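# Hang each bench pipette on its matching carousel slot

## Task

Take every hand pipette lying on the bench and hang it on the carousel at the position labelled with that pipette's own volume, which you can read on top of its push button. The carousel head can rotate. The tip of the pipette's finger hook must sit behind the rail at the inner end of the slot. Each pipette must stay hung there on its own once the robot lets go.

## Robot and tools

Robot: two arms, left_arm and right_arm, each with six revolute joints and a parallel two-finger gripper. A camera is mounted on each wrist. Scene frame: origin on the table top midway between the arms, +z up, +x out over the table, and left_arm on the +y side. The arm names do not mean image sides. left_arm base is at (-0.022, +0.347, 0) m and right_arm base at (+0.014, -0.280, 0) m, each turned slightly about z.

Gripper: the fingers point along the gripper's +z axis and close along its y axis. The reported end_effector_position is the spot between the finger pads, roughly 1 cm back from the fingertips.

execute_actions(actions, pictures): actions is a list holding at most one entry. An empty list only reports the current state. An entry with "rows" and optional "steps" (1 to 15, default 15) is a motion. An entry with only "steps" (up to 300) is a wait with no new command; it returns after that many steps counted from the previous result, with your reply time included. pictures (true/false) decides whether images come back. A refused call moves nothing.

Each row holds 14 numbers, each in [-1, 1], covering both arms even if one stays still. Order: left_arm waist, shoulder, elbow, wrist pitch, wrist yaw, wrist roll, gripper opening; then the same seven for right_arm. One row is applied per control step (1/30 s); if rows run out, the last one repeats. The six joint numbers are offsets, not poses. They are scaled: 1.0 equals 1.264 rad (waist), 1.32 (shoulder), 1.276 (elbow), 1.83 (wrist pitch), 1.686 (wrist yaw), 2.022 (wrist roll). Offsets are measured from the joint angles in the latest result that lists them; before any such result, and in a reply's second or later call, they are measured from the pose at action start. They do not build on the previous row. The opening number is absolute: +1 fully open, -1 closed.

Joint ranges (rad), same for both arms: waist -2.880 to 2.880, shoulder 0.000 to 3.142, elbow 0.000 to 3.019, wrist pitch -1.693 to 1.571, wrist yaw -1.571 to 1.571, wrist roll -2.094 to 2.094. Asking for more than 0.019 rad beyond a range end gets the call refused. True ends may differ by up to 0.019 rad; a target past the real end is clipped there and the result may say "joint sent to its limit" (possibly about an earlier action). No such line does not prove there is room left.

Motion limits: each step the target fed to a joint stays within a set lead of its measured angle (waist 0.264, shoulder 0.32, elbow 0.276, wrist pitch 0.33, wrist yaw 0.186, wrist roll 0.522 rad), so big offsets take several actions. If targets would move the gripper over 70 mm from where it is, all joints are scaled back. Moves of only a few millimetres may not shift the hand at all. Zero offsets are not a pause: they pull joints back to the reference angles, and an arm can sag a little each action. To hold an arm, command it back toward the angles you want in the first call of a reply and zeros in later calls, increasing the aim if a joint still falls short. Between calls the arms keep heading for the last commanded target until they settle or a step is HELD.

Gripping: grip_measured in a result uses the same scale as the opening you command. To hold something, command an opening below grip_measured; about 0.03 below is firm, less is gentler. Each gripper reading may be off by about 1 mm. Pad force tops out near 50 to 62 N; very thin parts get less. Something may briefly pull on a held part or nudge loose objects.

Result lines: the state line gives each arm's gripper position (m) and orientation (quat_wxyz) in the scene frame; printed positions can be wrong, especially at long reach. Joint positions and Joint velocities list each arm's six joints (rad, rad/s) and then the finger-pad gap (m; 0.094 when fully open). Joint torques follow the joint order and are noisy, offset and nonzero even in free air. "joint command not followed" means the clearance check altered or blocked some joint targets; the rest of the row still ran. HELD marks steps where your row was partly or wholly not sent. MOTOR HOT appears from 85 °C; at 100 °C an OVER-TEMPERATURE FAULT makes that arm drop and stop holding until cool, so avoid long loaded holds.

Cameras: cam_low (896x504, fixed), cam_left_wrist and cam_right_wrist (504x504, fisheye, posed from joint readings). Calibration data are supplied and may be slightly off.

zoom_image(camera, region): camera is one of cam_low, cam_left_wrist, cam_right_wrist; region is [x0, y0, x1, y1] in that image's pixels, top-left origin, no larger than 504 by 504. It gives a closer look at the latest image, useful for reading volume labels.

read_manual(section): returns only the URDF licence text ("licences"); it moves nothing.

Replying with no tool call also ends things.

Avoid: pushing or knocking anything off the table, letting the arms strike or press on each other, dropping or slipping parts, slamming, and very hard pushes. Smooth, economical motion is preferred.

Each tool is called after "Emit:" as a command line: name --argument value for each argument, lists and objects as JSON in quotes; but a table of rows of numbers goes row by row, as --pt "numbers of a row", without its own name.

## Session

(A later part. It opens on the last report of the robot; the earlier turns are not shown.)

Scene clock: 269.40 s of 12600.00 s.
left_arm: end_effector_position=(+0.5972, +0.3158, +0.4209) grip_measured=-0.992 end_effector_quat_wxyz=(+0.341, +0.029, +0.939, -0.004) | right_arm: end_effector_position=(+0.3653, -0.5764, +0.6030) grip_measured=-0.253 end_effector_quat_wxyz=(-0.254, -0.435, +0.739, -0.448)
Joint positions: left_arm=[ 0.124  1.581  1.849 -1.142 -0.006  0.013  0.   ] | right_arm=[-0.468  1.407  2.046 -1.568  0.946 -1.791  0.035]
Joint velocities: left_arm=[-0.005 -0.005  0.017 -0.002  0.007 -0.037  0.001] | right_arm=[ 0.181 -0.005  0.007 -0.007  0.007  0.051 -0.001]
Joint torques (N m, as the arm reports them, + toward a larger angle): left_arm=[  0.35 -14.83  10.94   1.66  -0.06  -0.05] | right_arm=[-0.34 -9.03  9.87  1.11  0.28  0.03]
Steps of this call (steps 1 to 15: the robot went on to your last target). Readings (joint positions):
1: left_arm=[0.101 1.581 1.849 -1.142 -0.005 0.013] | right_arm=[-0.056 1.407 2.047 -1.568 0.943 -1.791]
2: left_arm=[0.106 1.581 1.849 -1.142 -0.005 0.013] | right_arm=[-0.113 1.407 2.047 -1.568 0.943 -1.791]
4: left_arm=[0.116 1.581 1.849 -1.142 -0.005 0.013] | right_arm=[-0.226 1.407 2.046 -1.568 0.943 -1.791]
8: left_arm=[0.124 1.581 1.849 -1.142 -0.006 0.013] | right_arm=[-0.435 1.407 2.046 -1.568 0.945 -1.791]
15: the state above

Emit:
execute_actions --actions '[{"rows":[[-0.446,0,0.02,0,0,0,-1,0,0,0.02,0,0,0,-0.25]]}]' --pictures false

Emit:
execute_actions --actions '[{"steps":25}]'

Scene clock: 271.37 s of 12600.00 s.
left_arm: end_effector_position=(+0.5183, +0.0428, +0.4209) grip_measured=-0.992 end_effector_quat_wxyz=(+0.332, +0.244, +0.908, -0.080) | right_arm: end_effector_position=(+0.3694, -0.5715, +0.6030) grip_measured=-0.253 end_effector_quat_wxyz=(-0.251, -0.440, +0.736, -0.450)
Joint positions: left_arm=[-0.339  1.581  1.849 -1.142 -0.009  0.013  0.   ] | right_arm=[-0.454  1.407  2.046 -1.568  0.946 -1.791  0.035]
Joint velocities: left_arm=[-1.197 -0.024  0.002 -0.012  0.022  0.022  0.   ] | right_arm=[-0.005 -0.005  0.002 -0.002 -0.022  0.022 -0.   ]
Joint torques (N m, as the arm reports them, + toward a larger angle): left_arm=[ -0.93 -15.3   10.64   1.67   0.11  -0.04] | right_arm=[-1.65 -8.05 11.24  1.22  0.38  0.03]
Steps of this call (steps 1 to 30: the robot went on to your last target; steps 31 to 44: nothing new was sent; steps 45 to 59: all 15 steps of this action). Readings (joint positions):
45: left_arm=[0.118 1.581 1.849 -1.142 -0.008 0.013] | right_arm=[-0.454 1.407 2.046 -1.568 0.946 -1.791]
46: left_arm=[0.108 1.581 1.849 -1.142 -0.009 0.013] | right_arm=[-0.454 1.407 2.046 -1.568 0.946 -1.791]
48: left_arm=[0.065 1.581 1.849 -1.142 -0.010 0.013] | right_arm=[-0.454 1.407 2.046 -1.568 0.946 -1.791]
52: left_arm=[-0.064 1.581 1.849 -1.142 -0.010 0.013] | right_arm=[-0.454 1.407 2.046 -1.568 0.946 -1.791]
59: the state above

Scene clock: 272.20 s of 12600.00 s.
left_arm: end_effector_position=(+0.4830, -0.0128, +0.4209) grip_measured=-0.992 end_effector_quat_wxyz=(+0.327, +0.292, +0.894, -0.100) | right_arm: end_effector_position=(+0.3694, -0.5715, +0.6030) grip_measured=-0.253 end_effector_quat_wxyz=(-0.251, -0.440, +0.736, -0.450)
Joint positions: left_arm=[-0.444  1.581  1.849 -1.142 -0.004  0.013  0.   ] | right_arm=[-0.454  1.407  2.046 -1.568  0.946 -1.791  0.035]
Joint velocities: left_arm=[-0.005 -0.005  0.002  0.002 -0.081  0.022 -0.   ] | right_arm=[ 0.005 -0.005  0.002 -0.022 -0.022  0.022 -0.   ]
Joint torques (N m, as the arm reports them, + toward a larger angle): left_arm=[  0.49 -15.14  10.9    1.64  -0.06  -0.04] | right_arm=[-1.62 -7.9  11.2   1.22  0.38  0.03]
Steps of this call (steps 1 to 25: the robot went on to your last target). Readings (joint positions):
1: left_arm=[-0.378 1.581 1.849 -1.142 -0.008 0.013] | right_arm=[-0.454 1.407 2.046 -1.568 0.946 -1.791]
2: left_arm=[-0.414 1.581 1.849 -1.142 -0.006 0.013] | right_arm=[-0.454 1.407 2.046 -1.568 0.946 -1.791]
4: left_arm=[-0.466 1.581 1.849 -1.142 -0.003 0.013] | right_arm=[-0.454 1.407 2.046 -1.568 0.946 -1.791]
8: left_arm=[-0.480 1.581 1.849 -1.142 -0.002 0.013] | right_arm=[-0.454 1.407 2.046 -1.568 0.946 -1.791]
25: the state above
camera_calibration (this result's frames):
cam_left_wrist: T_world_to_cam=[[-0.57991, -0.814299, -0.0249352, 0.283738], [-0.810515, 0.579766, -0.083284, 0.443452], [0.0822746, -0.0280869, -0.996214, 0.501318], [0, 0, 0, 1]] pos_world=[0.482722, -0.0119709, 0.543427]
cam_right_wrist: T_world_to_cam=[[0.882712, -0.208278, 0.421236, -0.701225], [-0.391666, 0.169213, 0.904414, -0.302703], [-0.259648, -0.963321, 0.0677907, -0.370271], [0, 0, 0, 1]] pos_world=[0.404281, -0.451519, 0.594251]

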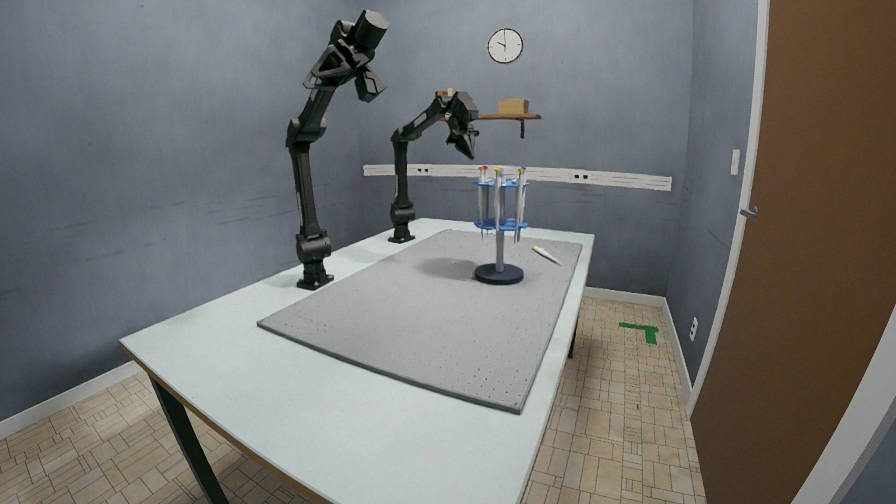

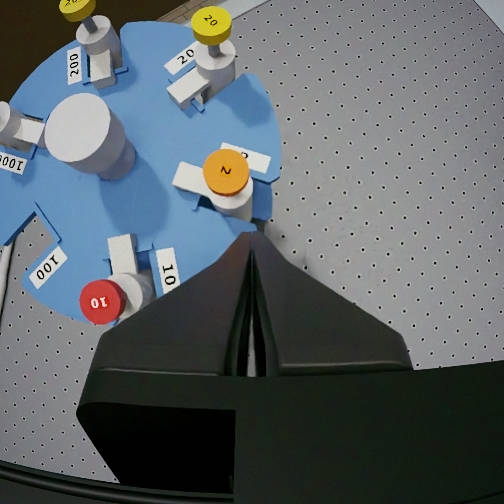

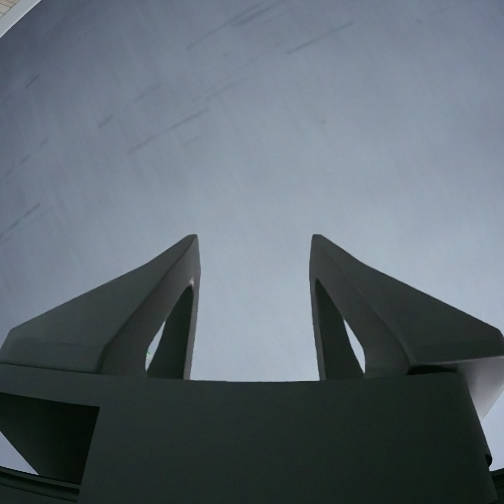

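Emit:
execute_actions --actions '[{"rows":[[0.012,-0.01,-0.1,0.078,0,0,-1,0,0,0.02,0,0,0,-0.25]],"steps":12}]' --pictures false

Emit:
execute_actions --actions '[{"rows":[[0,0.006,0.035,-0.002,0,0,-1,0,0,0,0,0,0,-0.25],[0,0.012,0.043,-0.004,0,0,-1,0,0,0,0,0,0,-0.25],[0,0.018,0.051,-0.006,0,0,-1,0,0,0,0,0,0,-0.25],[0,0.024,0.059,-0.008,0,0,-1,0,0,0,0,0,0,-0.25],[0,0.03,0.067,-0.01,0,0,-1,0,0,0,0,0,0,-0.25],[0,0.036,0.075,-0.012,0,0,-1,0,0,0,0,0,0,-0.25],[0,0.042,0.083,-0.014,0,0,-1,0,0,0,0,0,0,-0.25],[0,0.048,0.091,-0.016,0,0,-1,0,0,0,0,0,0,-0.25],[0,0.054,0.099,-0.018,0,0,-1,0,0,0,0,0,0,-0.25],[0,0.06,0.107,-0.02,0,0,-1,0,0,0,0,0,0,-0.25],[0,0.066,0.115,-0.022,0,0,-1,0,0,0,0,0,0,-0.25],[0,0.072,0.123,-0.024,0,0,-1,0,0,0,0,0,0,-0.25],[0,0.078,0.131,-0.026,0,0,-1,0,0,0,0,0,0,-0.25],[0,0.084,0.139,-0.028,0,0,-1,0,0,0,0,0,0,-0.25],[0,0.09,0.147,-0.03,0,0,-1,0,0,0,0,0,0,-0.25]]}]' --pictures false

Emit:
execute_actions --actions '[{"steps":10}]'

Scene clock: 278.10 s of 12600.00 s.
left_arm: end_effector_position=(+0.4876, -0.0160, +0.3744) grip_measured=-0.992 end_effector_quat_wxyz=(+0.326, +0.292, +0.894, -0.100) | right_arm: end_effector_position=(+0.3694, -0.5715, +0.6030) grip_measured=-0.253 end_effector_quat_wxyz=(-0.251, -0.440, +0.736, -0.450)
Joint positions: left_arm=[-0.444  1.57   1.712 -1.016 -0.004  0.013  0.   ] | right_arm=[-0.454  1.407  2.046 -1.568  0.946 -1.791  0.035]
Joint velocities: left_arm=[-0.015  0.005 -0.002  0.056 -0.066 -0.066  0.001] | right_arm=[-0.005 -0.005 -0.002  0.012  0.022 -0.022 -0.002]
Joint torques (N m, as the arm reports them, + toward a larger angle): left_arm=[  1.   -15.9    9.83   2.11  -0.01  -0.04] | right_arm=[-0.6  -7.94 11.19  1.22  0.36  0.03]
Steps of this call (steps 1 to 15: the robot went on to your last target; steps 16 to 90: nothing new was sent; then 2.50 s passed at rest; steps 91 to 102: all 12 steps of this action). Readings (joint positions):
91: left_arm=[-0.444 1.578 1.829 -1.113 -0.004 0.013] | right_arm=[-0.454 1.407 2.046 -1.568 0.946 -1.791]
92: left_arm=[-0.444 1.565 1.795 -1.068 -0.004 0.013] | right_arm=[-0.454 1.407 2.046 -1.568 0.946 -1.791]
94: left_arm=[-0.444 1.560 1.747 -1.033 -0.004 0.013] | right_arm=[-0.454 1.407 2.046 -1.568 0.946 -1.791]
98: left_arm=[-0.444 1.570 1.713 -1.024 -0.004 0.013] | right_arm=[-0.454 1.407 2.046 -1.568 0.946 -1.791]
102: the state above

Scene clock: 278.60 s of 12600.00 s.
left_arm: end_effector_position=(+0.5090, -0.0313, +0.3758) grip_measured=-0.992 end_effector_quat_wxyz=(+0.319, +0.292, +0.896, -0.098) | right_arm: end_effector_position=(+0.3694, -0.5715, +0.6030) grip_measured=-0.253 end_effector_quat_wxyz=(-0.251, -0.440, +0.736, -0.450)
Joint positions: left_arm=[-0.444  1.652  1.822 -1.059 -0.004  0.013  0.   ] | right_arm=[-0.454  1.407  2.046 -1.568  0.946 -1.791  0.035]
Joint velocities: left_arm=[-0.015  0.239  0.281 -0.12  -0.007 -0.081 -0.   ] | right_arm=[ 0.005 -0.005 -0.002 -0.012  0.022 -0.022 -0.001]
Joint torques (N m, as the arm reports them, + toward a larger angle): left_arm=[ -0.11 -14.72  13.69   1.53   0.    -0.03] | right_arm=[-0.6  -7.95  8.93  1.22  0.36  0.03]
Steps of this call (steps 1 to 15: all 15 steps of this action). Readings (joint positions):
1: left_arm=[-0.444 1.570 1.712 -1.016 -0.004 0.013] | right_arm=[-0.454 1.407 2.046 -1.568 0.946 -1.791]
2: left_arm=[-0.444 1.571 1.712 -1.017 -0.004 0.013] | right_arm=[-0.454 1.407 2.046 -1.568 0.946 -1.791]
4: left_arm=[-0.444 1.573 1.715 -1.021 -0.004 0.013] | right_arm=[-0.454 1.407 2.046 -1.568 0.946 -1.791]
8: left_arm=[-0.444 1.594 1.749 -1.035 -0.004 0.013] | right_arm=[-0.454 1.407 2.046 -1.568 0.946 -1.791]
15: the state above

Scene clock: 278.93 s of 12600.00 s.
left_arm: end_effector_position=(+0.5136, -0.0347, +0.3689) grip_measured=-0.992 end_effector_quat_wxyz=(+0.313, +0.293, +0.898, -0.096) | right_arm: end_effector_position=(+0.3694, -0.5715, +0.6030) grip_measured=-0.253 end_effector_quat_wxyz=(-0.251, -0.440, +0.736, -0.450)
Joint positions: left_arm=[-0.444  1.674  1.837 -1.067 -0.004  0.013  0.   ] | right_arm=[-0.454  1.407  2.046 -1.568  0.946 -1.791  0.035]
Joint velocities: left_arm=[-0.005 -0.015  0.022 -0.012  0.022  0.037  0.001] | right_arm=[-0.015 -0.015  0.007 -0.017 -0.022  0.095 -0.   ]
Joint torques (N m, as the arm reports them, + toward a larger angle): left_arm=[ -0.11 -15.79  13.94   1.43  -0.03  -0.04] | right_arm=[-0.62 -7.9   8.94  1.22  0.36  0.03]
Steps of this call (steps 1 to 10: the robot went on to your last target). Readings (joint positions):
1: left_arm=[-0.444 1.660 1.830 -1.062 -0.004 0.013] | right_arm=[-0.454 1.407 2.046 -1.568 0.946 -1.791]
2: left_arm=[-0.444 1.666 1.835 -1.063 -0.004 0.013] | right_arm=[-0.454 1.407 2.046 -1.568 0.946 -1.791]
4: left_arm=[-0.444 1.672 1.837 -1.064 -0.004 0.013] | right_arm=[-0.454 1.407 2.046 -1.568 0.946 -1.791]
8: left_arm=[-0.444 1.674 1.837 -1.067 -0.004 0.013] | right_arm=[-0.454 1.407 2.046 -1.568 0.946 -1.791]
10: the state above
camera_calibration (this result's frames):
cam_left_wrist: T_world_to_cam=[[-0.580719, -0.813732, -0.024634, 0.282688], [-0.812063, 0.581139, -0.0532195, 0.466338], [0.0576221, -0.0109012, -0.998279, 0.460433], [0, 0, 0, 1]] pos_world=[0.516326, -0.0359554, 0.491422]
cam_right_wrist: T_world_to_cam=[[0.882712, -0.208278, 0.421236, -0.701225], [-0.391666, 0.169213, 0.904414, -0.302703], [-0.259648, -0.963321, 0.0677907, -0.370271], [0, 0, 0, 1]] pos_world=[0.404281, -0.451519, 0.594251]

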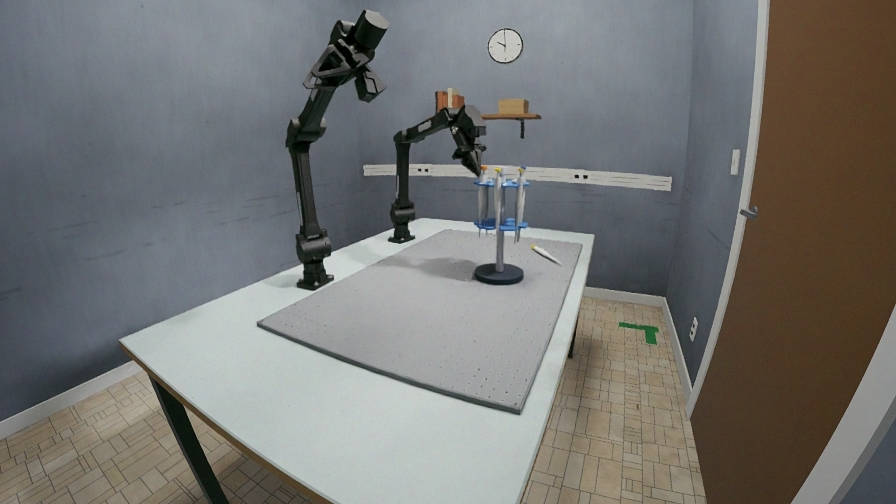

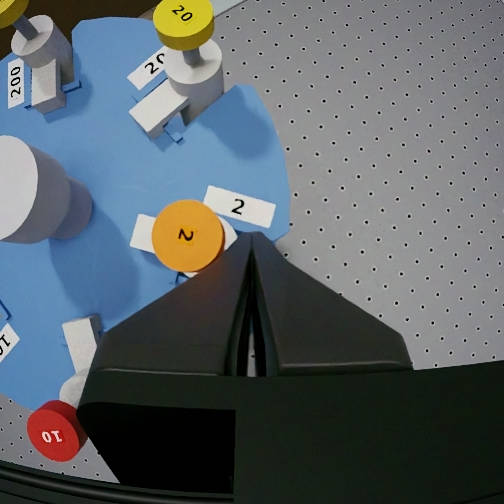

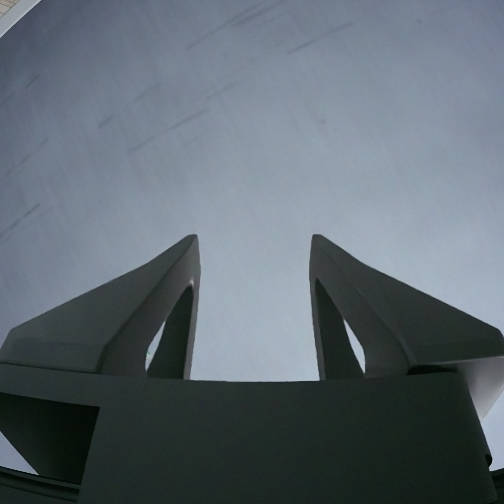

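Emit:
execute_actions --actions '[{"rows":[[0,-0.085,-0.08,0.025,0,0,-1,0,0,0.02,0,0,0,-0.25],[0,-0.085,-0.08,0.025,0,0,-1,0,0,0.02,0,0,0,-0.25],[0,-0.085,-0.08,0.025,0,0,-1,0,0,0.02,0,0,0,-0.25],[0,-0.085,-0.08,0.025,0,0,-1,0,0,0.02,0,0,0,-0.25],[0,-0.085,-0.08,0.025,0,0,-1,0,0,0.02,0,0,0,-0.25],[0,-0.085,-0.08,0.025,0,0,-1,0,0,0.02,0,0,0,-0.25],[0,-0.085,-0.08,0.025,0,0,-1,0,0,0.02,0,0,0,-0.25],[0.03,-0.085,-0.08,0.025,0,0,-1,0,0,0.02,0,0,0,-0.25]]}]' --pictures false

Emit:
execute_actions --actions '[{"steps":8}]'

Scene clock: 283.70 s of 12600.00 s.
left_arm: end_effector_position=(+0.4981, -0.0031, +0.3737) grip_measured=-0.992 end_effector_quat_wxyz=(+0.321, +0.280, +0.900, -0.094) | right_arm: end_effector_position=(+0.3694, -0.5715, +0.6030) grip_measured=-0.253 end_effector_quat_wxyz=(-0.251, -0.440, +0.736, -0.450)
Joint positions: left_arm=[-0.417  1.582  1.73  -1.037 -0.004  0.013  0.   ] | right_arm=[-0.454  1.407  2.046 -1.568  0.946 -1.791  0.035]
Joint velocities: left_arm=[ 0.063 -0.005  0.017 -0.007  0.037  0.022 -0.001] | right_arm=[-0.015  0.005  0.012  0.002  0.022 -0.051 -0.002]
Joint torques (N m, as the arm reports them, + toward a larger angle): left_arm=[  0.2  -17.33   9.5    2.28   0.    -0.05] | right_arm=[-0.62 -7.94 11.21  1.23  0.36  0.03]
Steps of this call (steps 1 to 30: the robot went on to your last target; steps 31 to 90: nothing new was sent; then 1.27 s passed at rest; steps 91 to 105: all 15 steps of this action). Readings (joint positions):
91: left_arm=[-0.444 1.667 1.822 -1.055 -0.004 0.013] | right_arm=[-0.454 1.407 2.046 -1.568 0.946 -1.791]
92: left_arm=[-0.444 1.649 1.789 -1.040 -0.004 0.013] | right_arm=[-0.454 1.407 2.046 -1.568 0.946 -1.791]
94: left_arm=[-0.444 1.618 1.740 -1.039 -0.004 0.013] | right_arm=[-0.454 1.407 2.046 -1.568 0.946 -1.791]
98: left_arm=[-0.443 1.593 1.730 -1.037 -0.004 0.013] | right_arm=[-0.454 1.407 2.046 -1.568 0.946 -1.791]
105: the state above

Scene clock: 283.97 s of 12600.00 s.
left_arm: end_effector_position=(+0.4992, -0.0015, +0.3737) grip_measured=-0.992 end_effector_quat_wxyz=(+0.321, +0.279, +0.900, -0.093) | right_arm: end_effector_position=(+0.3694, -0.5715, +0.6030) grip_measured=-0.253 end_effector_quat_wxyz=(-0.251, -0.440, +0.736, -0.450)
Joint positions: left_arm=[-0.414  1.582  1.73  -1.037 -0.004  0.013  0.   ] | right_arm=[-0.454  1.407  2.046 -1.568  0.946 -1.791  0.035]
Joint velocities: left_arm=[-0.015  0.005  0.007 -0.012 -0.007  0.051 -0.   ] | right_arm=[-0.005 -0.015 -0.022 -0.007 -0.037 -0.066  0.001]
Joint torques (N m, as the arm reports them, + toward a larger angle): left_arm=[  0.63 -17.27   9.55   2.24   0.    -0.03] | right_arm=[-0.59 -7.93 11.2   1.23  0.36  0.04]
Steps of this call (steps 1 to 8: the robot went on to your last target). Readings (joint positions):
1: left_arm=[-0.415 1.582 1.730 -1.037 -0.004 0.013] | right_arm=[-0.454 1.407 2.046 -1.568 0.946 -1.791]
2: left_arm=[-0.414 1.582 1.730 -1.037 -0.004 0.013] | right_arm=[-0.454 1.407 2.046 -1.568 0.946 -1.791]
4: left_arm=[-0.414 1.582 1.730 -1.037 -0.004 0.013] | right_arm=[-0.454 1.407 2.046 -1.568 0.946 -1.791]
8: the state above
camera_calibration (this result's frames):
cam_left_wrist: T_world_to_cam=[[-0.55594, -0.830857, -0.0246412, 0.289035], [-0.828221, 0.556206, -0.06845, 0.449343], [0.0705778, -0.0176457, -0.99735, 0.459638], [0, 0, 0, 1]] pos_world=[0.500401, -0.00167001, 0.4963]
cam_right_wrist: T_world_to_cam=[[0.882712, -0.208278, 0.421236, -0.701225], [-0.391666, 0.169213, 0.904414, -0.302703], [-0.259648, -0.963321, 0.0677907, -0.370271], [0, 0, 0, 1]] pos_world=[0.404281, -0.451519, 0.594251]

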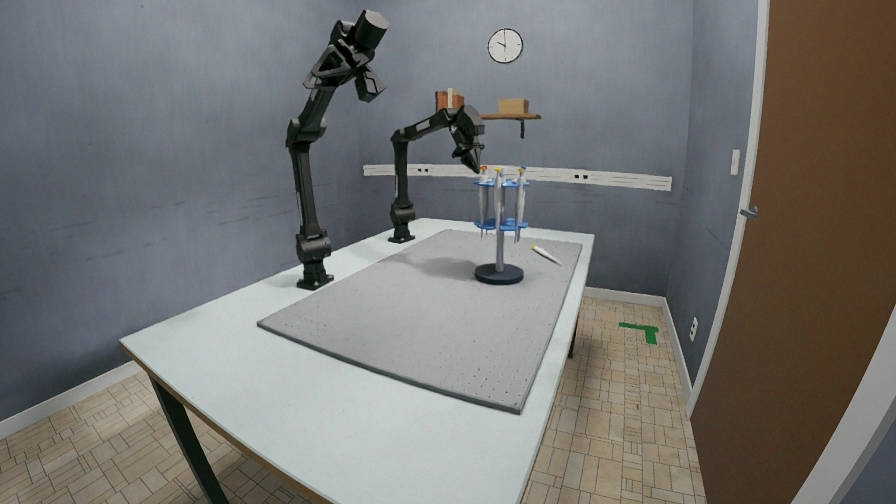

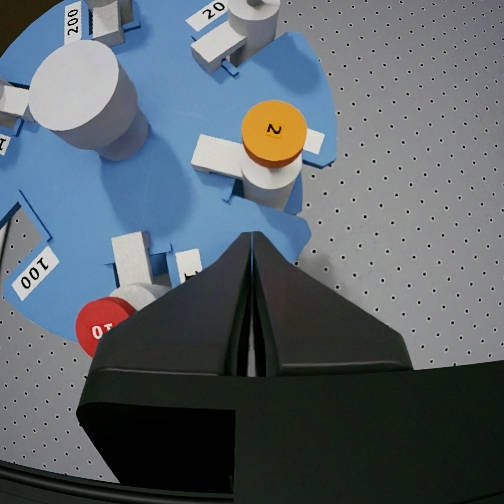

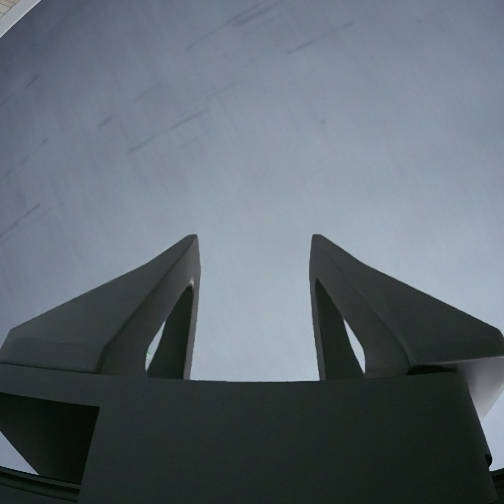

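Emit:
execute_actions --actions '[{"rows":[[-0.014,0.006,0.035,-0.001,0,0,-0.8,0,0,0.02,0,0,0,-0.25],[-0.015,0.012,0.043,-0.002,0,0,-0.8,0,0,0.02,0,0,0,-0.25],[-0.016,0.018,0.051,-0.003,0,0,-0.8,0,0,0.02,0,0,0,-0.25],[-0.017,0.024,0.059,-0.004,0,0,-0.8,0,0,0.02,0,0,0,-0.25],[-0.018,0.03,0.067,-0.005,0,0,-0.8,0,0,0.02,0,0,0,-0.25],[-0.019,0.036,0.075,-0.006,0,0,-0.8,0,0,0.02,0,0,0,-0.25],[-0.02,0.042,0.083,-0.007,0,0,-0.8,0,0,0.02,0,0,0,-0.25],[-0.021,0.048,0.091,-0.008,0,0,-0.8,0,0,0.02,0,0,0,-0.25],[-0.022,0.054,0.099,-0.009,0,0,-0.8,0,0,0.02,0,0,0,-0.25],[-0.023,0.06,0.107,-0.01,0,0,-0.8,0,0,0.02,0,0,0,-0.25],[-0.024,0.066,0.115,-0.011,0,0,-0.8,0,0,0.02,0,0,0,-0.25],[-0.025,0.072,0.123,-0.012,0,0,-0.8,0,0,0.02,0,0,0,-0.25],[-0.026,0.078,0.131,-0.013,0,0,-0.8,0,0,0.02,0,0,0,-0.25],[-0.027,0.084,0.139,-0.014,0,0,-0.8,0,0,0.02,0,0,0,-0.25],[-0.028,0.09,0.147,-0.015,0,0,-0.8,0,0,0.02,0,0,0,-0.25]]}]' --pictures false

Emit:
execute_actions --actions '[{"steps":10}]'

Scene clock: 289.40 s of 12600.00 s.
left_arm: end_effector_position=(+0.5181, -0.0273, +0.3781) grip_measured=-0.803 end_effector_quat_wxyz=(+0.324, +0.286, +0.897, -0.097) | right_arm: end_effector_position=(+0.3694, -0.5715, +0.6030) grip_measured=-0.253 end_effector_quat_wxyz=(-0.251, -0.440, +0.736, -0.450)
Joint positions: left_arm=[-0.431  1.663  1.838 -1.057 -0.005  0.013  0.009] | right_arm=[-0.454  1.407  2.046 -1.568  0.946 -1.791  0.035]
Joint velocities: left_arm=[-0.044  0.249  0.281 -0.061  0.037  0.037 -0.001] | right_arm=[-0.005 -0.005 -0.012 -0.002  0.007 -0.007  0.001]
Joint torques (N m, as the arm reports them, + toward a larger angle): left_arm=[ -1.3  -15.06  13.77   1.47   0.02  -0.05] | right_arm=[-0.57 -7.9  11.2   1.23  0.36  0.03]
Steps of this call (steps 1 to 15: the robot went on to your last target; steps 16 to 90: nothing new was sent; then 1.93 s passed at rest; steps 91 to 105: all 15 steps of this action). Readings (joint positions):
91: left_arm=[-0.414 1.582 1.730 -1.037 -0.004 0.013] | right_arm=[-0.454 1.407 2.046 -1.568 0.946 -1.791]
92: left_arm=[-0.415 1.582 1.730 -1.037 -0.004 0.013] | right_arm=[-0.454 1.407 2.046 -1.568 0.946 -1.791]
94: left_arm=[-0.416 1.583 1.732 -1.038 -0.004 0.013] | right_arm=[-0.454 1.407 2.046 -1.568 0.946 -1.791]
98: left_arm=[-0.421 1.606 1.767 -1.044 -0.004 0.013] | right_arm=[-0.454 1.407 2.046 -1.568 0.946 -1.791]
105: the state above

Scene clock: 289.73 s of 12600.00 s.
left_arm: end_effector_position=(+0.5226, -0.0344, +0.3710) grip_measured=-0.803 end_effector_quat_wxyz=(+0.319, +0.289, +0.898, -0.096) | right_arm: end_effector_position=(+0.3694, -0.5715, +0.6030) grip_measured=-0.253 end_effector_quat_wxyz=(-0.251, -0.440, +0.736, -0.450)
Joint positions: left_arm=[-0.436  1.688  1.856 -1.059 -0.005  0.013  0.009] | right_arm=[-0.454  1.407  2.046 -1.568  0.946 -1.791  0.035]
Joint velocities: left_arm=[ 0.005 -0.005  0.002 -0.002  0.051 -0.007  0.001] | right_arm=[-0.005 -0.015  0.007 -0.017  0.007  0.037 -0.   ]
Joint torques (N m, as the arm reports them, + toward a larger angle): left_arm=[ -1.18 -16.01  13.69   1.46   0.01  -0.04] | right_arm=[-0.6  -7.93 11.22  1.23  0.36  0.03]
Steps of this call (steps 1 to 10: the robot went on to your last target). Readings (joint positions):
1: left_arm=[-0.432 1.671 1.847 -1.058 -0.005 0.013] | right_arm=[-0.454 1.407 2.046 -1.568 0.946 -1.791]
2: left_arm=[-0.433 1.678 1.852 -1.058 -0.005 0.013] | right_arm=[-0.454 1.407 2.046 -1.568 0.946 -1.791]
4: left_arm=[-0.434 1.685 1.855 -1.058 -0.005 0.013] | right_arm=[-0.454 1.407 2.046 -1.568 0.946 -1.791]
8: left_arm=[-0.436 1.688 1.855 -1.059 -0.005 0.013] | right_arm=[-0.454 1.407 2.046 -1.568 0.946 -1.791]
10: the state above
camera_calibration (this result's frames):
cam_left_wrist: T_world_to_cam=[[-0.573526, -0.818798, -0.0252337, 0.284489], [-0.816331, 0.573825, -0.0657847, 0.480249], [0.0683442, -0.0171302, -0.997515, 0.455964], [0, 0, 0, 1]] pos_world=[0.524041, -0.0348289, 0.493603]
cam_right_wrist: T_world_to_cam=[[0.882712, -0.208278, 0.421236, -0.701225], [-0.391666, 0.169213, 0.904414, -0.302703], [-0.259648, -0.963321, 0.0677907, -0.370271], [0, 0, 0, 1]] pos_world=[0.404281, -0.451519, 0.594251]

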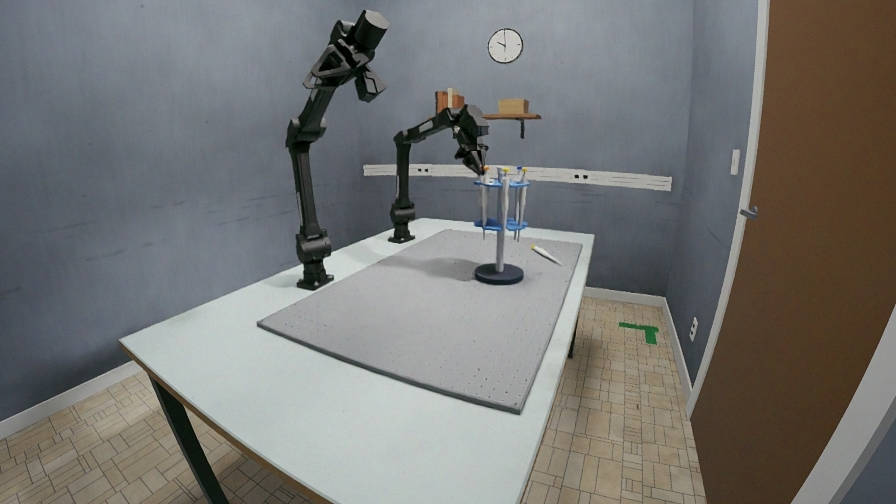

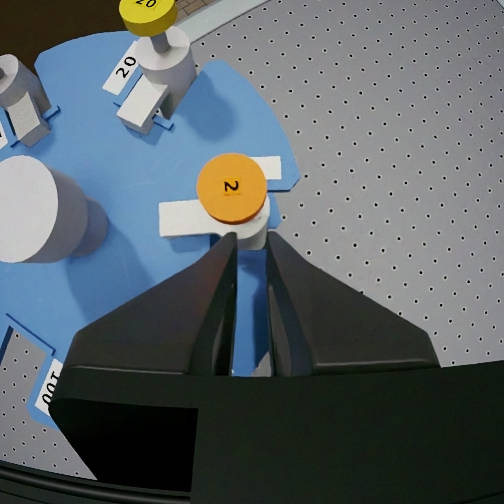

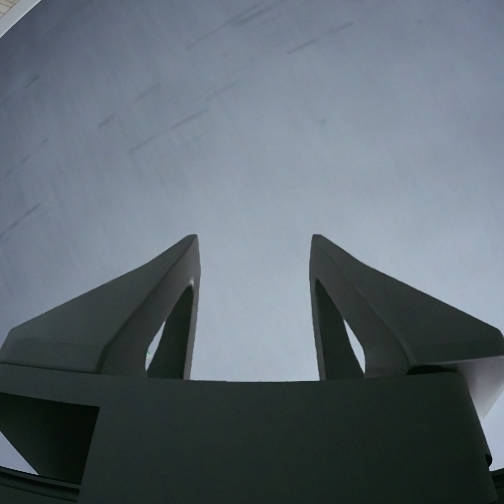

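At ~238°. Push ~22° more.

Emit:
execute_actions --actions '[{"rows":[[0,0.006,0.035,-0.002,0,0,-0.8,0,0,0.02,0,0,0,-0.25],[0,0.012,0.044,-0.004,0,0,-0.8,0,0,0.02,0,0,0,-0.25],[0,0.018,0.053,-0.006,0,0,-0.8,0,0,0.02,0,0,0,-0.25],[0,0.024,0.062,-0.008,0,0,-0.8,0,0,0.02,0,0,0,-0.25],[0,0.03,0.071,-0.01,0,0,-0.8,0,0,0.02,0,0,0,-0.25],[0.002,0.036,0.08,-0.012,0,0,-0.8,0,0,0.02,0,0,0,-0.25],[0.004,0.042,0.089,-0.014,0,0,-0.8,0,0,0.02,0,0,0,-0.25],[0.006,0.048,0.098,-0.016,0,0,-0.8,0,0,0.02,0,0,0,-0.25],[0.008,0.054,0.107,-0.018,0,0,-0.8,0,0,0.02,0,0,0,-0.25],[0.01,0.06,0.116,-0.02,0,0,-0.8,0,0,0.02,0,0,0,-0.25],[0.012,0.066,0.125,-0.022,0,0,-0.8,0,0,0.02,0,0,0,-0.25],[0.013,0.072,0.134,-0.024,0,0,-0.8,0,0,0.02,0,0,0,-0.25],[0.014,0.078,0.143,-0.026,0,0,-0.8,0,0,0.02,0,0,0,-0.25]]}]' --pictures false

Emit:
execute_actions --actions '[{"steps":10}]'

Scene clock: 295.97 s of 12600.00 s.
left_arm: end_effector_position=(+0.5445, -0.0488, +0.3752) grip_measured=-0.803 end_effector_quat_wxyz=(+0.319, +0.288, +0.898, -0.096) | right_arm: end_effector_position=(+0.3694, -0.5715, +0.6030) grip_measured=-0.253 end_effector_quat_wxyz=(-0.251, -0.440, +0.736, -0.450)
Joint positions: left_arm=[-0.435  1.768  1.974 -1.098 -0.005  0.013  0.009] | right_arm=[-0.454  1.407  2.046 -1.568  0.946 -1.791  0.035]
Joint velocities: left_arm=[ 0.015  0.132  0.09  -0.037 -0.037 -0.037  0.001] | right_arm=[-0.005  0.005 -0.002  0.012  0.007  0.007 -0.   ]
Joint torques (N m, as the arm reports them, + toward a larger angle): left_arm=[  1.06 -17.27  13.44   1.27   0.    -0.04] | right_arm=[-0.61 -7.9  11.21  1.23  0.36  0.03]
Steps of this call (steps 1 to 30: the robot went on to your last target; steps 31 to 90: nothing new was sent; then 2.73 s passed at rest; steps 91 to 105: all 15 steps of this action). Readings (joint positions):
91: left_arm=[-0.436 1.688 1.856 -1.059 -0.005 0.013] | right_arm=[-0.454 1.407 2.046 -1.568 0.946 -1.791]
92: left_arm=[-0.436 1.688 1.856 -1.059 -0.005 0.013] | right_arm=[-0.454 1.407 2.046 -1.568 0.946 -1.791]
94: left_arm=[-0.436 1.689 1.859 -1.064 -0.005 0.013] | right_arm=[-0.454 1.407 2.046 -1.568 0.946 -1.791]
98: left_arm=[-0.436 1.711 1.898 -1.080 -0.005 0.013] | right_arm=[-0.454 1.407 2.046 -1.568 0.946 -1.791]
105: the state above

Scene clock: 296.30 s of 12600.00 s.
left_arm: end_effector_position=(+0.5465, -0.0492, +0.3728) grip_measured=-0.803 end_effector_quat_wxyz=(+0.317, +0.288, +0.899, -0.095) | right_arm: end_effector_position=(+0.3694, -0.5715, +0.6030) grip_measured=-0.253 end_effector_quat_wxyz=(-0.251, -0.440, +0.736, -0.450)
Joint positions: left_arm=[-0.434  1.775  1.978 -1.099 -0.005  0.013  0.009] | right_arm=[-0.454  1.407  2.046 -1.568  0.946 -1.791  0.035]
Joint velocities: left_arm=[ 0.015 -0.015  0.007 -0.002 -0.125 -0.037 -0.001] | right_arm=[ 0.005  0.005 -0.002  0.007  0.022  0.007 -0.001]
Joint torques (N m, as the arm reports them, + toward a larger angle): left_arm=[  0.9  -16.81  13.64   1.37   0.01  -0.02] | right_arm=[-0.57 -7.94 11.21  1.23  0.36  0.03]
Steps of this call (steps 1 to 10: the robot went on to your last target). Readings (joint positions):
1: left_arm=[-0.434 1.771 1.976 -1.098 -0.005 0.013] | right_arm=[-0.454 1.407 2.046 -1.568 0.946 -1.791]
2: left_arm=[-0.434 1.773 1.977 -1.098 -0.005 0.013] | right_arm=[-0.454 1.407 2.046 -1.568 0.946 -1.791]
4: left_arm=[-0.434 1.775 1.978 -1.098 -0.005 0.013] | right_arm=[-0.454 1.407 2.046 -1.568 0.946 -1.791]
8: left_arm=[-0.434 1.775 1.978 -1.099 -0.005 0.013] | right_arm=[-0.454 1.407 2.046 -1.568 0.946 -1.791]
10: the state above
camera_calibration (this result's frames):
cam_left_wrist: T_world_to_cam=[[-0.571737, -0.820048, -0.025234, 0.285076], [-0.817862, 0.572108, -0.061597, 0.507579], [0.0649491, -0.0145793, -0.997782, 0.45792], [0, 0, 0, 1]] pos_world=[0.548377, -0.0499376, 0.495363]
cam_right_wrist: T_world_to_cam=[[0.882712, -0.208278, 0.421236, -0.701225], [-0.391666, 0.169213, 0.904414, -0.302703], [-0.259648, -0.963321, 0.0677907, -0.370271], [0, 0, 0, 1]] pos_world=[0.404281, -0.451519, 0.594251]

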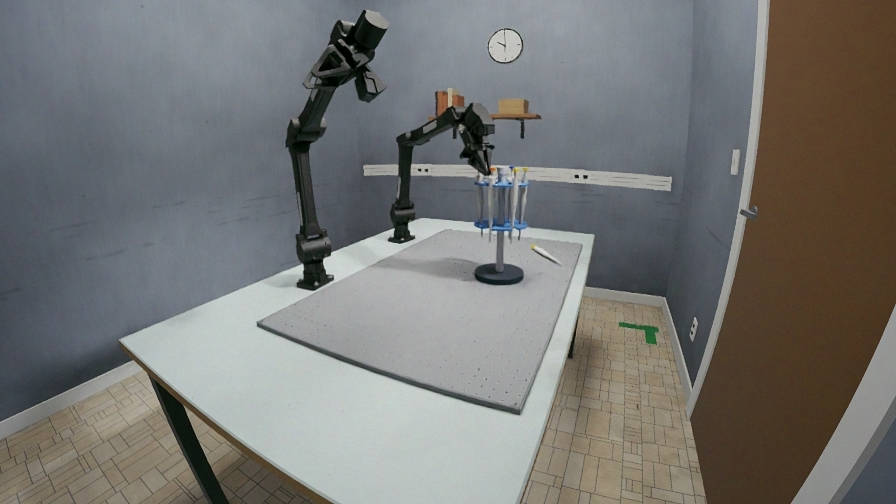

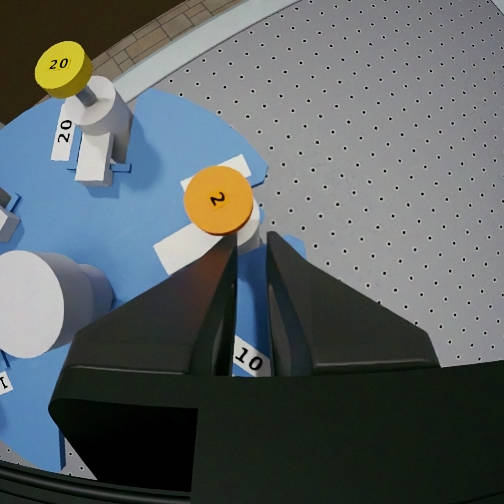

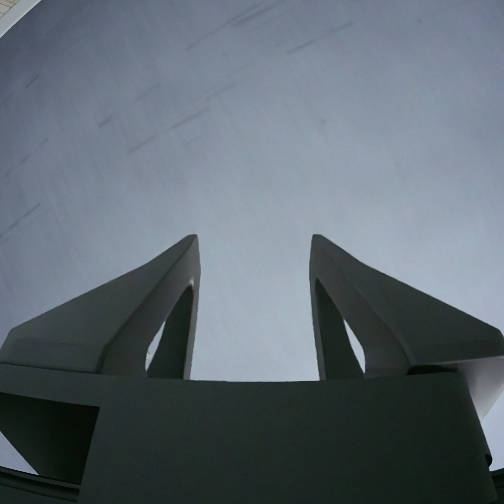

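Emit:
execute_actions --actions '[{"rows":[[0,0,0.15,-0.07,0,0,-0.8,0,0,0.02,0,0,0,-0.25],[0,0,0.15,-0.07,0,0,-0.8,0,0,0.02,0,0,0,-0.25],[0,0,0.15,-0.07,0,0,-0.8,0,0,0.02,0,0,0,-0.25],[0,0,0.15,-0.07,0,0,-0.8,0,0,0.02,0,0,0,-0.25],[0,0,0.15,-0.07,0,0,-0.8,0,0,0.02,0,0,0,-0.25],[0,0,0.15,-0.07,0,0,-0.8,0,0,0.02,0,0,0,-0.25],[0,0,0.15,-0.07,0,0,-0.8,0,0,0.02,0,0,0,-0.25],[0,0,0.15,-0.07,0,0,-0.8,0,0,0.02,0,0,0,-0.25],[0.614,0,0.15,-0.07,0,0,0.3,0,0,0.02,0,0,0,-0.25]]}]' --pictures false

Emit:
execute_actions --actions '[{"steps":4}]'

Emit:
execute_actions --actions '[{"steps":30}]' --pictures false

Scene clock: 304.23 s of 12600.00 s.
left_arm: end_effector_position=(+0.5819, +0.0231, +0.4270) grip_measured=+0.296 end_effector_quat_wxyz=(+0.333, +0.234, +0.910, -0.080) | right_arm: end_effector_position=(+0.3694, -0.5715, +0.6030) grip_measured=-0.253 end_effector_quat_wxyz=(-0.251, -0.440, +0.736, -0.450)
Joint positions: left_arm=[-0.317  1.781  2.125 -1.216 -0.002  0.013  0.061] | right_arm=[-0.454  1.407  2.046 -1.568  0.946 -1.791  0.035]
Joint velocities: left_arm=[ 0.825 -0.005 -0.002  0.017 -0.022 -0.051  0.003] | right_arm=[-0.015 -0.005 -0.007 -0.002  0.022 -0.081  0.001]
Joint torques (N m, as the arm reports them, + toward a larger angle): left_arm=[  2.07 -18.54  10.15   1.46  -0.05  -0.03] | right_arm=[-0.6  -7.93 11.2   1.23  0.36  0.03]
Steps of this call (steps 1 to 15: the robot went on to your last target; steps 16 to 90: nothing new was sent; then 4.43 s passed at rest; steps 91 to 105: all 15 steps of this action). Readings (joint positions):
91: left_arm=[-0.434 1.776 1.994 -1.122 -0.005 0.013] | right_arm=[-0.454 1.407 2.046 -1.568 0.946 -1.791]
92: left_arm=[-0.434 1.785 2.022 -1.162 -0.005 0.013] | right_arm=[-0.454 1.407 2.046 -1.568 0.946 -1.791]
94: left_arm=[-0.434 1.790 2.070 -1.203 -0.005 0.013] | right_arm=[-0.454 1.407 2.046 -1.568 0.946 -1.791]
98: left_arm=[-0.434 1.785 2.124 -1.215 -0.005 0.013] | right_arm=[-0.454 1.407 2.046 -1.568 0.946 -1.791]
105: the state above

Scene clock: 304.37 s of 12600.00 s.
left_arm: end_effector_position=(+0.6171, +0.0997, +0.4270) grip_measured=+0.297 end_effector_quat_wxyz=(+0.337, +0.178, +0.923, -0.060) | right_arm: end_effector_position=(+0.3694, -0.5715, +0.6030) grip_measured=-0.253 end_effector_quat_wxyz=(-0.251, -0.440, +0.736, -0.450)
Joint positions: left_arm=[-0.193  1.781  2.125 -1.216 -0.002  0.013  0.061] | right_arm=[-0.454  1.407  2.046 -1.568  0.946 -1.791  0.035]
Joint velocities: left_arm=[ 0.952 -0.005  0.002  0.007 -0.037  0.007  0.001] | right_arm=[-0.015 -0.005  0.012  0.002  0.022 -0.007 -0.001]
Joint torques (N m, as the arm reports them, + toward a larger angle): left_arm=[  1.03 -18.65  10.2    1.52  -0.04  -0.04] | right_arm=[-0.6  -7.91 11.2   1.22  0.36  0.03]
Steps of this call (steps 1 to 4: the robot went on to your last target). Readings (joint positions):
1: left_arm=[-0.288 1.781 2.125 -1.216 -0.002 0.013] | right_arm=[-0.454 1.407 2.046 -1.568 0.946 -1.791]
2: left_arm=[-0.257 1.781 2.125 -1.216 -0.002 0.013] | right_arm=[-0.454 1.407 2.046 -1.568 0.946 -1.791]
4: the state above
camera_calibration (this result's frames):
cam_left_wrist: T_world_to_cam=[[-0.36141, -0.932126, -0.0228907, 0.329325], [-0.928274, 0.362008, -0.0851898, 0.582615], [0.0876942, -0.00953951, -0.996102, 0.494323], [0, 0, 0, 1]] pos_world=[0.616499, 0.100777, 0.549567]
cam_right_wrist: T_world_to_cam=[[0.882712, -0.208278, 0.421236, -0.701225], [-0.391666, 0.169213, 0.904414, -0.302703], [-0.259648, -0.963321, 0.0677907, -0.370271], [0, 0, 0, 1]] pos_world=[0.404281, -0.451519, 0.594251]

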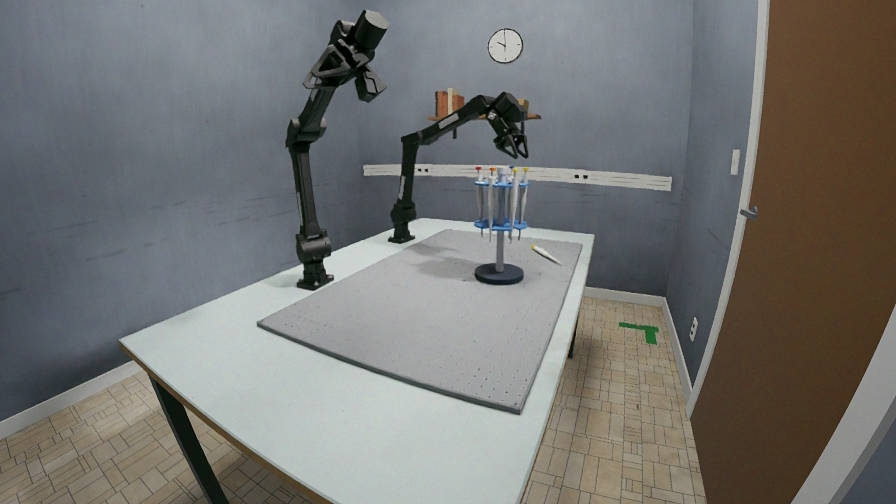

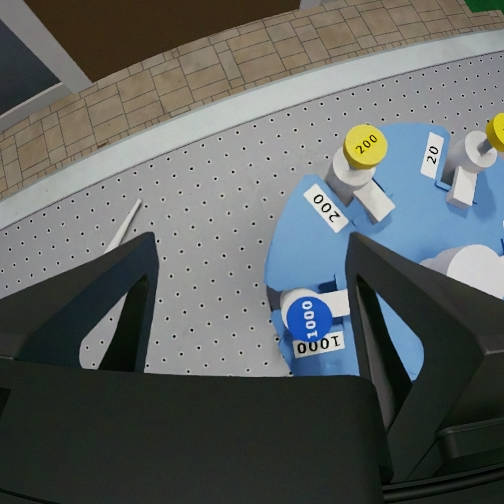

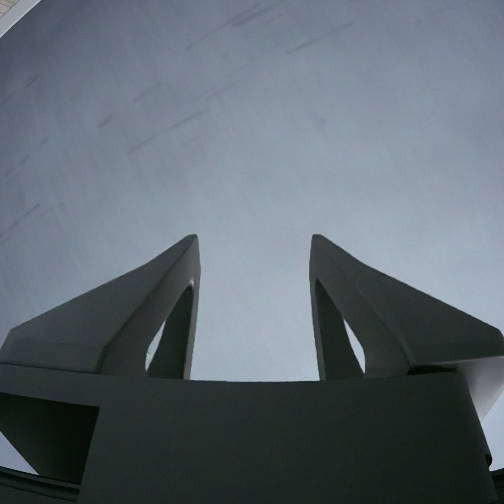

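Scene clock: 305.37 s of 12600.00 s.
left_arm: end_effector_position=(+0.6522, +0.4625, +0.4260) grip_measured=+0.297 end_effector_quat_wxyz=(+0.338, -0.074, +0.938, +0.034) | right_arm: end_effector_position=(+0.3694, -0.5715, +0.6030) grip_measured=-0.253 end_effector_quat_wxyz=(-0.251, -0.440, +0.736, -0.450)
Joint positions: left_arm=[ 0.345  1.781  2.125 -1.222 -0.006  0.013  0.061] | right_arm=[-0.454  1.407  2.046 -1.568  0.946 -1.791  0.035]
Joint velocities: left_arm=[-0.015 -0.015  0.002 -0.002 -0.037 -0.007 -0.   ] | right_arm=[-0.005 -0.024 -0.002 -0.007  0.037 -0.051  0.   ]
Joint torques (N m, as the arm reports them, + toward a larger angle): left_arm=[ -0.39 -18.67  12.21   1.44   0.05  -0.04] | right_arm=[-0.58 -7.91 11.19  1.23  0.36  0.03]
Steps of this call (steps 1 to 30: the robot went on to your last target). Readings (joint positions):
1: left_arm=[-0.160 1.781 2.125 -1.216 -0.002 0.013] | right_arm=[-0.454 1.407 2.046 -1.568 0.946 -1.791]
2: left_arm=[-0.126 1.781 2.125 -1.216 -0.002 0.013] | right_arm=[-0.454 1.407 2.046 -1.568 0.946 -1.791]
4: left_arm=[-0.057 1.781 2.125 -1.216 -0.002 0.013] | right_arm=[-0.454 1.407 2.046 -1.568 0.946 -1.791]
8: left_arm=[0.084 1.781 2.125 -1.216 -0.002 0.013] | right_arm=[-0.454 1.407 2.046 -1.568 0.946 -1.791]
30: the state above

Deltas to hover: q2+.247, q3−.478, q4+.344, q5+.54, q6+.994.

Emit:
execute_actions --actions '[{"rows":[[0,0.175,-0.365,0.194,0.32,0.5,0.3,0,0,0.02,0,0,0,-0.25]]}]' --pictures false

Emit:
execute_actions --actions '[{"steps":25}]'

Scene clock: 307.20 s of 12600.00 s.
left_arm: end_effector_position=(+0.6740, +0.3913, +0.2161) grip_measured=+0.297 end_effector_quat_wxyz=(+0.288, +0.186, +0.930, -0.129) | right_arm: end_effector_position=(+0.3694, -0.5715, +0.6030) grip_measured=-0.253 end_effector_quat_wxyz=(-0.251, -0.440, +0.736, -0.450)
Joint positions: left_arm=[ 0.345  1.897  1.77  -0.958  0.439  0.454  0.061] | right_arm=[-0.454  1.407  2.046 -1.568  0.946 -1.791  0.035]
Joint velocities: left_arm=[-0.005  0.454 -0.686  0.413  0.872  1.355  0.001] | right_arm=[-0.015 -0.005 -0.017  0.012 -0.022 -0.066  0.001]
Joint torques (N m, as the arm reports them, + toward a larger angle): left_arm=[  0.18 -17.89   8.76   1.72   0.18   0.03] | right_arm=[-0.57 -7.93 11.2   1.22  0.36  0.03]
Steps of this call (steps 1 to 15: the robot went on to your last target; steps 16 to 40: nothing new was sent; steps 41 to 55: all 15 steps of this action). Readings (joint positions):
41: left_arm=[0.345 1.782 2.114 -1.207 0.016 0.032] | right_arm=[-0.454 1.407 2.046 -1.568 0.946 -1.791]
42: left_arm=[0.345 1.781 2.098 -1.180 0.042 0.057] | right_arm=[-0.454 1.407 2.046 -1.568 0.946 -1.791]
44: left_arm=[0.345 1.785 2.057 -1.130 0.094 0.106] | right_arm=[-0.454 1.407 2.046 -1.568 0.946 -1.791]
48: left_arm=[0.345 1.813 1.961 -1.056 0.199 0.207] | right_arm=[-0.454 1.407 2.046 -1.568 0.946 -1.791]
55: the state above

Scene clock: 308.03 s of 12600.00 s.
left_arm: end_effector_position=(+0.6523, +0.3734, +0.0758) grip_measured=+0.297 end_effector_quat_wxyz=(+0.261, +0.425, +0.856, -0.138) | right_arm: end_effector_position=(+0.3694, -0.5715, +0.6030) grip_measured=-0.253 end_effector_quat_wxyz=(-0.251, -0.440, +0.736, -0.450)
Joint positions: left_arm=[ 0.345  2.04   1.639 -0.879  0.531  1.012  0.061] | right_arm=[-0.454  1.407  2.046 -1.568  0.946 -1.791  0.035]
Joint velocities: left_arm=[-0.015 -0.015  0.017  0.002 -0.007 -0.037 -0.   ] | right_arm=[ 0.005 -0.015  0.007 -0.007  0.037 -0.081 -0.   ]
Joint torques (N m, as the arm reports them, + toward a larger angle): left_arm=[ -0.24 -23.82   9.55   1.46   0.45   0.07] | right_arm=[-0.62 -7.91 11.21  1.22  0.36  0.03]
Steps of this call (steps 1 to 25: the robot went on to your last target). Readings (joint positions):
1: left_arm=[0.345 1.913 1.745 -0.944 0.471 0.512] | right_arm=[-0.454 1.407 2.046 -1.568 0.946 -1.791]
2: left_arm=[0.345 1.931 1.721 -0.929 0.496 0.582] | right_arm=[-0.454 1.407 2.046 -1.568 0.946 -1.791]
4: left_arm=[0.345 1.969 1.681 -0.901 0.524 0.730] | right_arm=[-0.454 1.407 2.046 -1.568 0.946 -1.791]
8: left_arm=[0.345 2.034 1.644 -0.888 0.529 0.899] | right_arm=[-0.454 1.407 2.046 -1.568 0.946 -1.791]
25: the state above
camera_calibration (this result's frames):
cam_left_wrist: T_world_to_cam=[[-0.795329, -0.606178, 0.0000923579, 0.748717], [-0.606112, 0.795245, 0.0146017, 0.10676], [-0.00892468, 0.0115572, -0.999893, 0.199418], [0, 0, 0, 1]] pos_world=[0.661965, 0.36665, 0.197769]
cam_right_wrist: T_world_to_cam=[[0.882712, -0.208278, 0.421236, -0.701225], [-0.391666, 0.169213, 0.904414, -0.302703], [-0.259648, -0.963321, 0.0677907, -0.370271], [0, 0, 0, 1]] pos_world=[0.404281, -0.451519, 0.594251]

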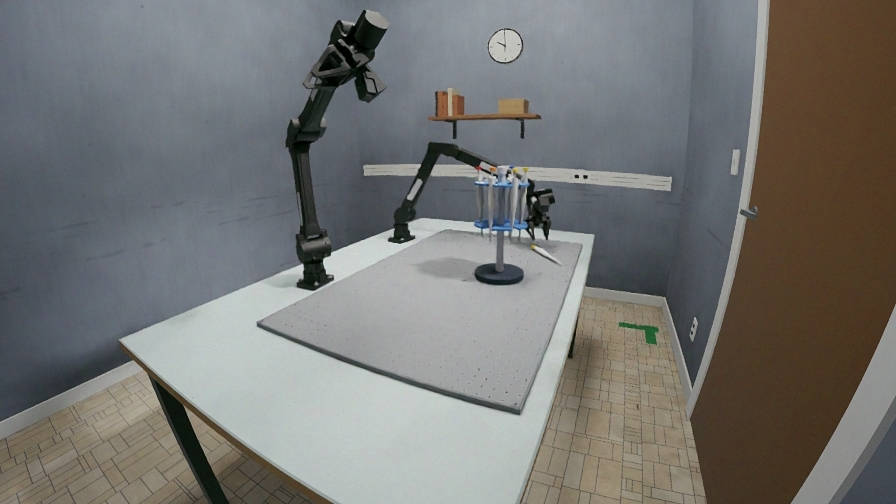

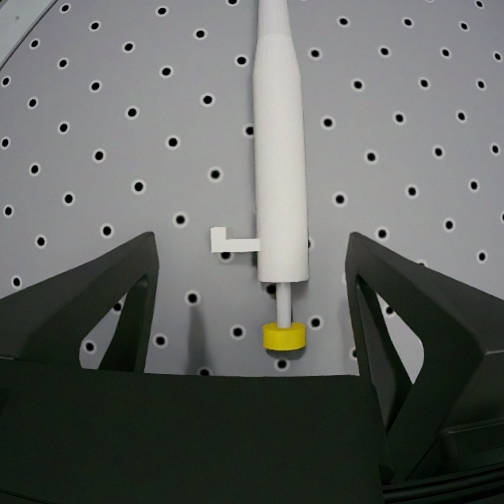

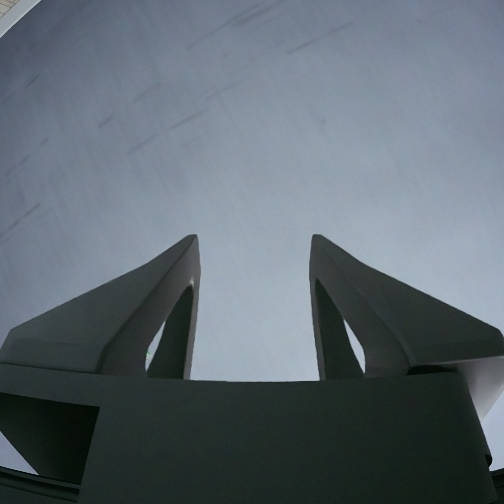

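Emit:
execute_actions --actions '[{"rows":[[0,0,-0.015,0.015,0,-0.02,0.3,0,0,0.02,0,0,0,-0.25],[0,0,-0.03,0.03,0,-0.02,0.3,0,0,0.02,0,0,0,-0.25],[0,0,-0.045,0.045,0,-0.02,0.3,0,0,0.02,0,0,0,-0.25],[0,0,-0.06,0.06,0,-0.02,0.3,0,0,0.02,0,0,0,-0.25],[0,0,-0.075,0.08,0,-0.02,0.3,0,0,0.02,0,0,0,-0.25]]}]'

Scene clock: 312.67 s of 12600.00 s.
left_arm: end_effector_position=(+0.6413, +0.3716, +0.0416) grip_measured=+0.297 end_effector_quat_wxyz=(+0.270, +0.415, +0.858, -0.134) | right_arm: end_effector_position=(+0.3694, -0.5715, +0.6030) grip_measured=-0.253 end_effector_quat_wxyz=(-0.251, -0.440, +0.736, -0.450)
Joint positions: left_arm=[ 0.345  2.04   1.535 -0.746  0.531  0.983  0.061] | right_arm=[-0.454  1.407  2.046 -1.568  0.946 -1.791  0.035]
Joint velocities: left_arm=[-0.005  0.005  0.002  0.002 -0.007  0.022 -0.002] | right_arm=[-0.015  0.005 -0.012  0.007 -0.022 -0.037  0.001]
Joint torques (N m, as the arm reports them, + toward a larger angle): left_arm=[ -0.03 -20.83   8.3    1.54   0.36  -0.13] | right_arm=[-0.62 -7.91 11.2   1.22  0.36  0.03]
Steps of this call (steps 1 to 30: the robot went on to your last target; steps 31 to 90: nothing new was sent; then 1.13 s passed at rest; steps 91 to 105: all 15 steps of this action). Readings (joint positions):
91: left_arm=[0.345 2.040 1.637 -0.875 0.531 1.009] | right_arm=[-0.454 1.407 2.046 -1.568 0.946 -1.791]
92: left_arm=[0.345 2.040 1.630 -0.864 0.531 1.004] | right_arm=[-0.454 1.407 2.046 -1.568 0.946 -1.791]
94: left_arm=[0.345 2.040 1.605 -0.822 0.531 0.996] | right_arm=[-0.454 1.407 2.046 -1.568 0.946 -1.791]
98: left_arm=[0.345 2.040 1.543 -0.759 0.531 0.987] | right_arm=[-0.454 1.407 2.046 -1.568 0.946 -1.791]
105: the state above
camera_calibration (this result's frames):
cam_left_wrist: T_world_to_cam=[[-0.780591, -0.624983, -0.00860355, 0.73672], [-0.625015, 0.780612, 0.00138297, 0.120198], [0.0058517, 0.00645688, -0.999962, 0.157615], [0, 0, 0, 1]] pos_world=[0.64928, 0.365593, 0.163781]
cam_right_wrist: T_world_to_cam=[[0.882712, -0.208278, 0.421236, -0.701225], [-0.391666, 0.169213, 0.904414, -0.302703], [-0.259648, -0.963321, 0.0677907, -0.370271], [0, 0, 0, 1]] pos_world=[0.404281, -0.451519, 0.594251]

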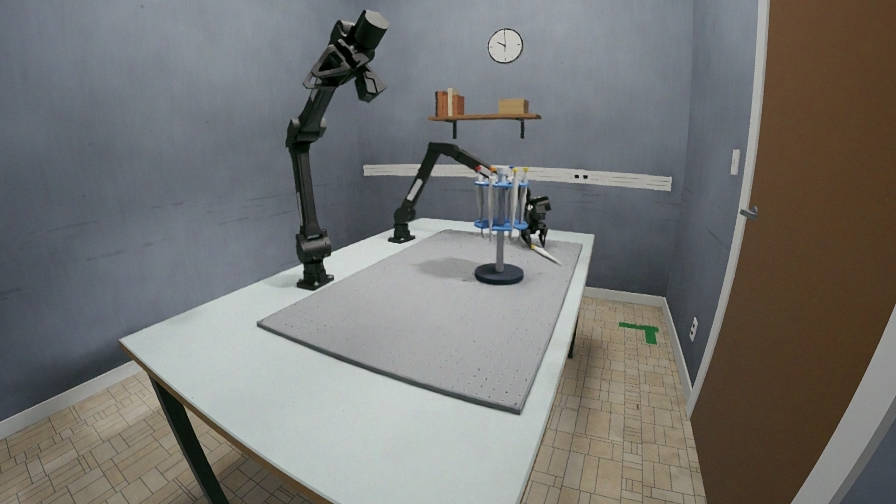

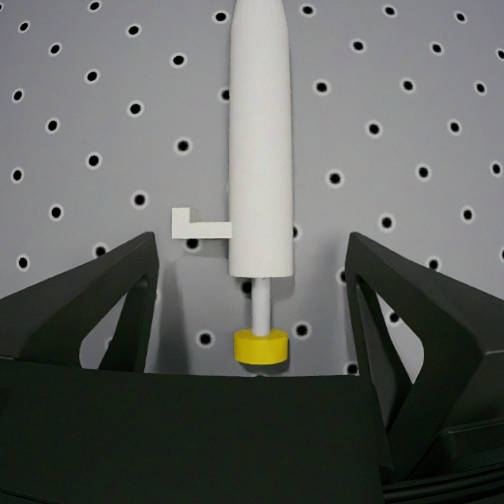

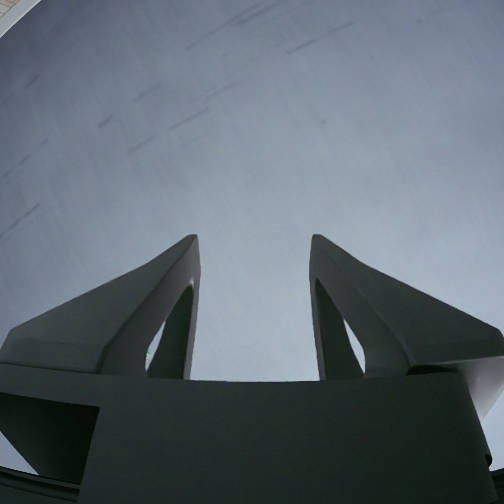

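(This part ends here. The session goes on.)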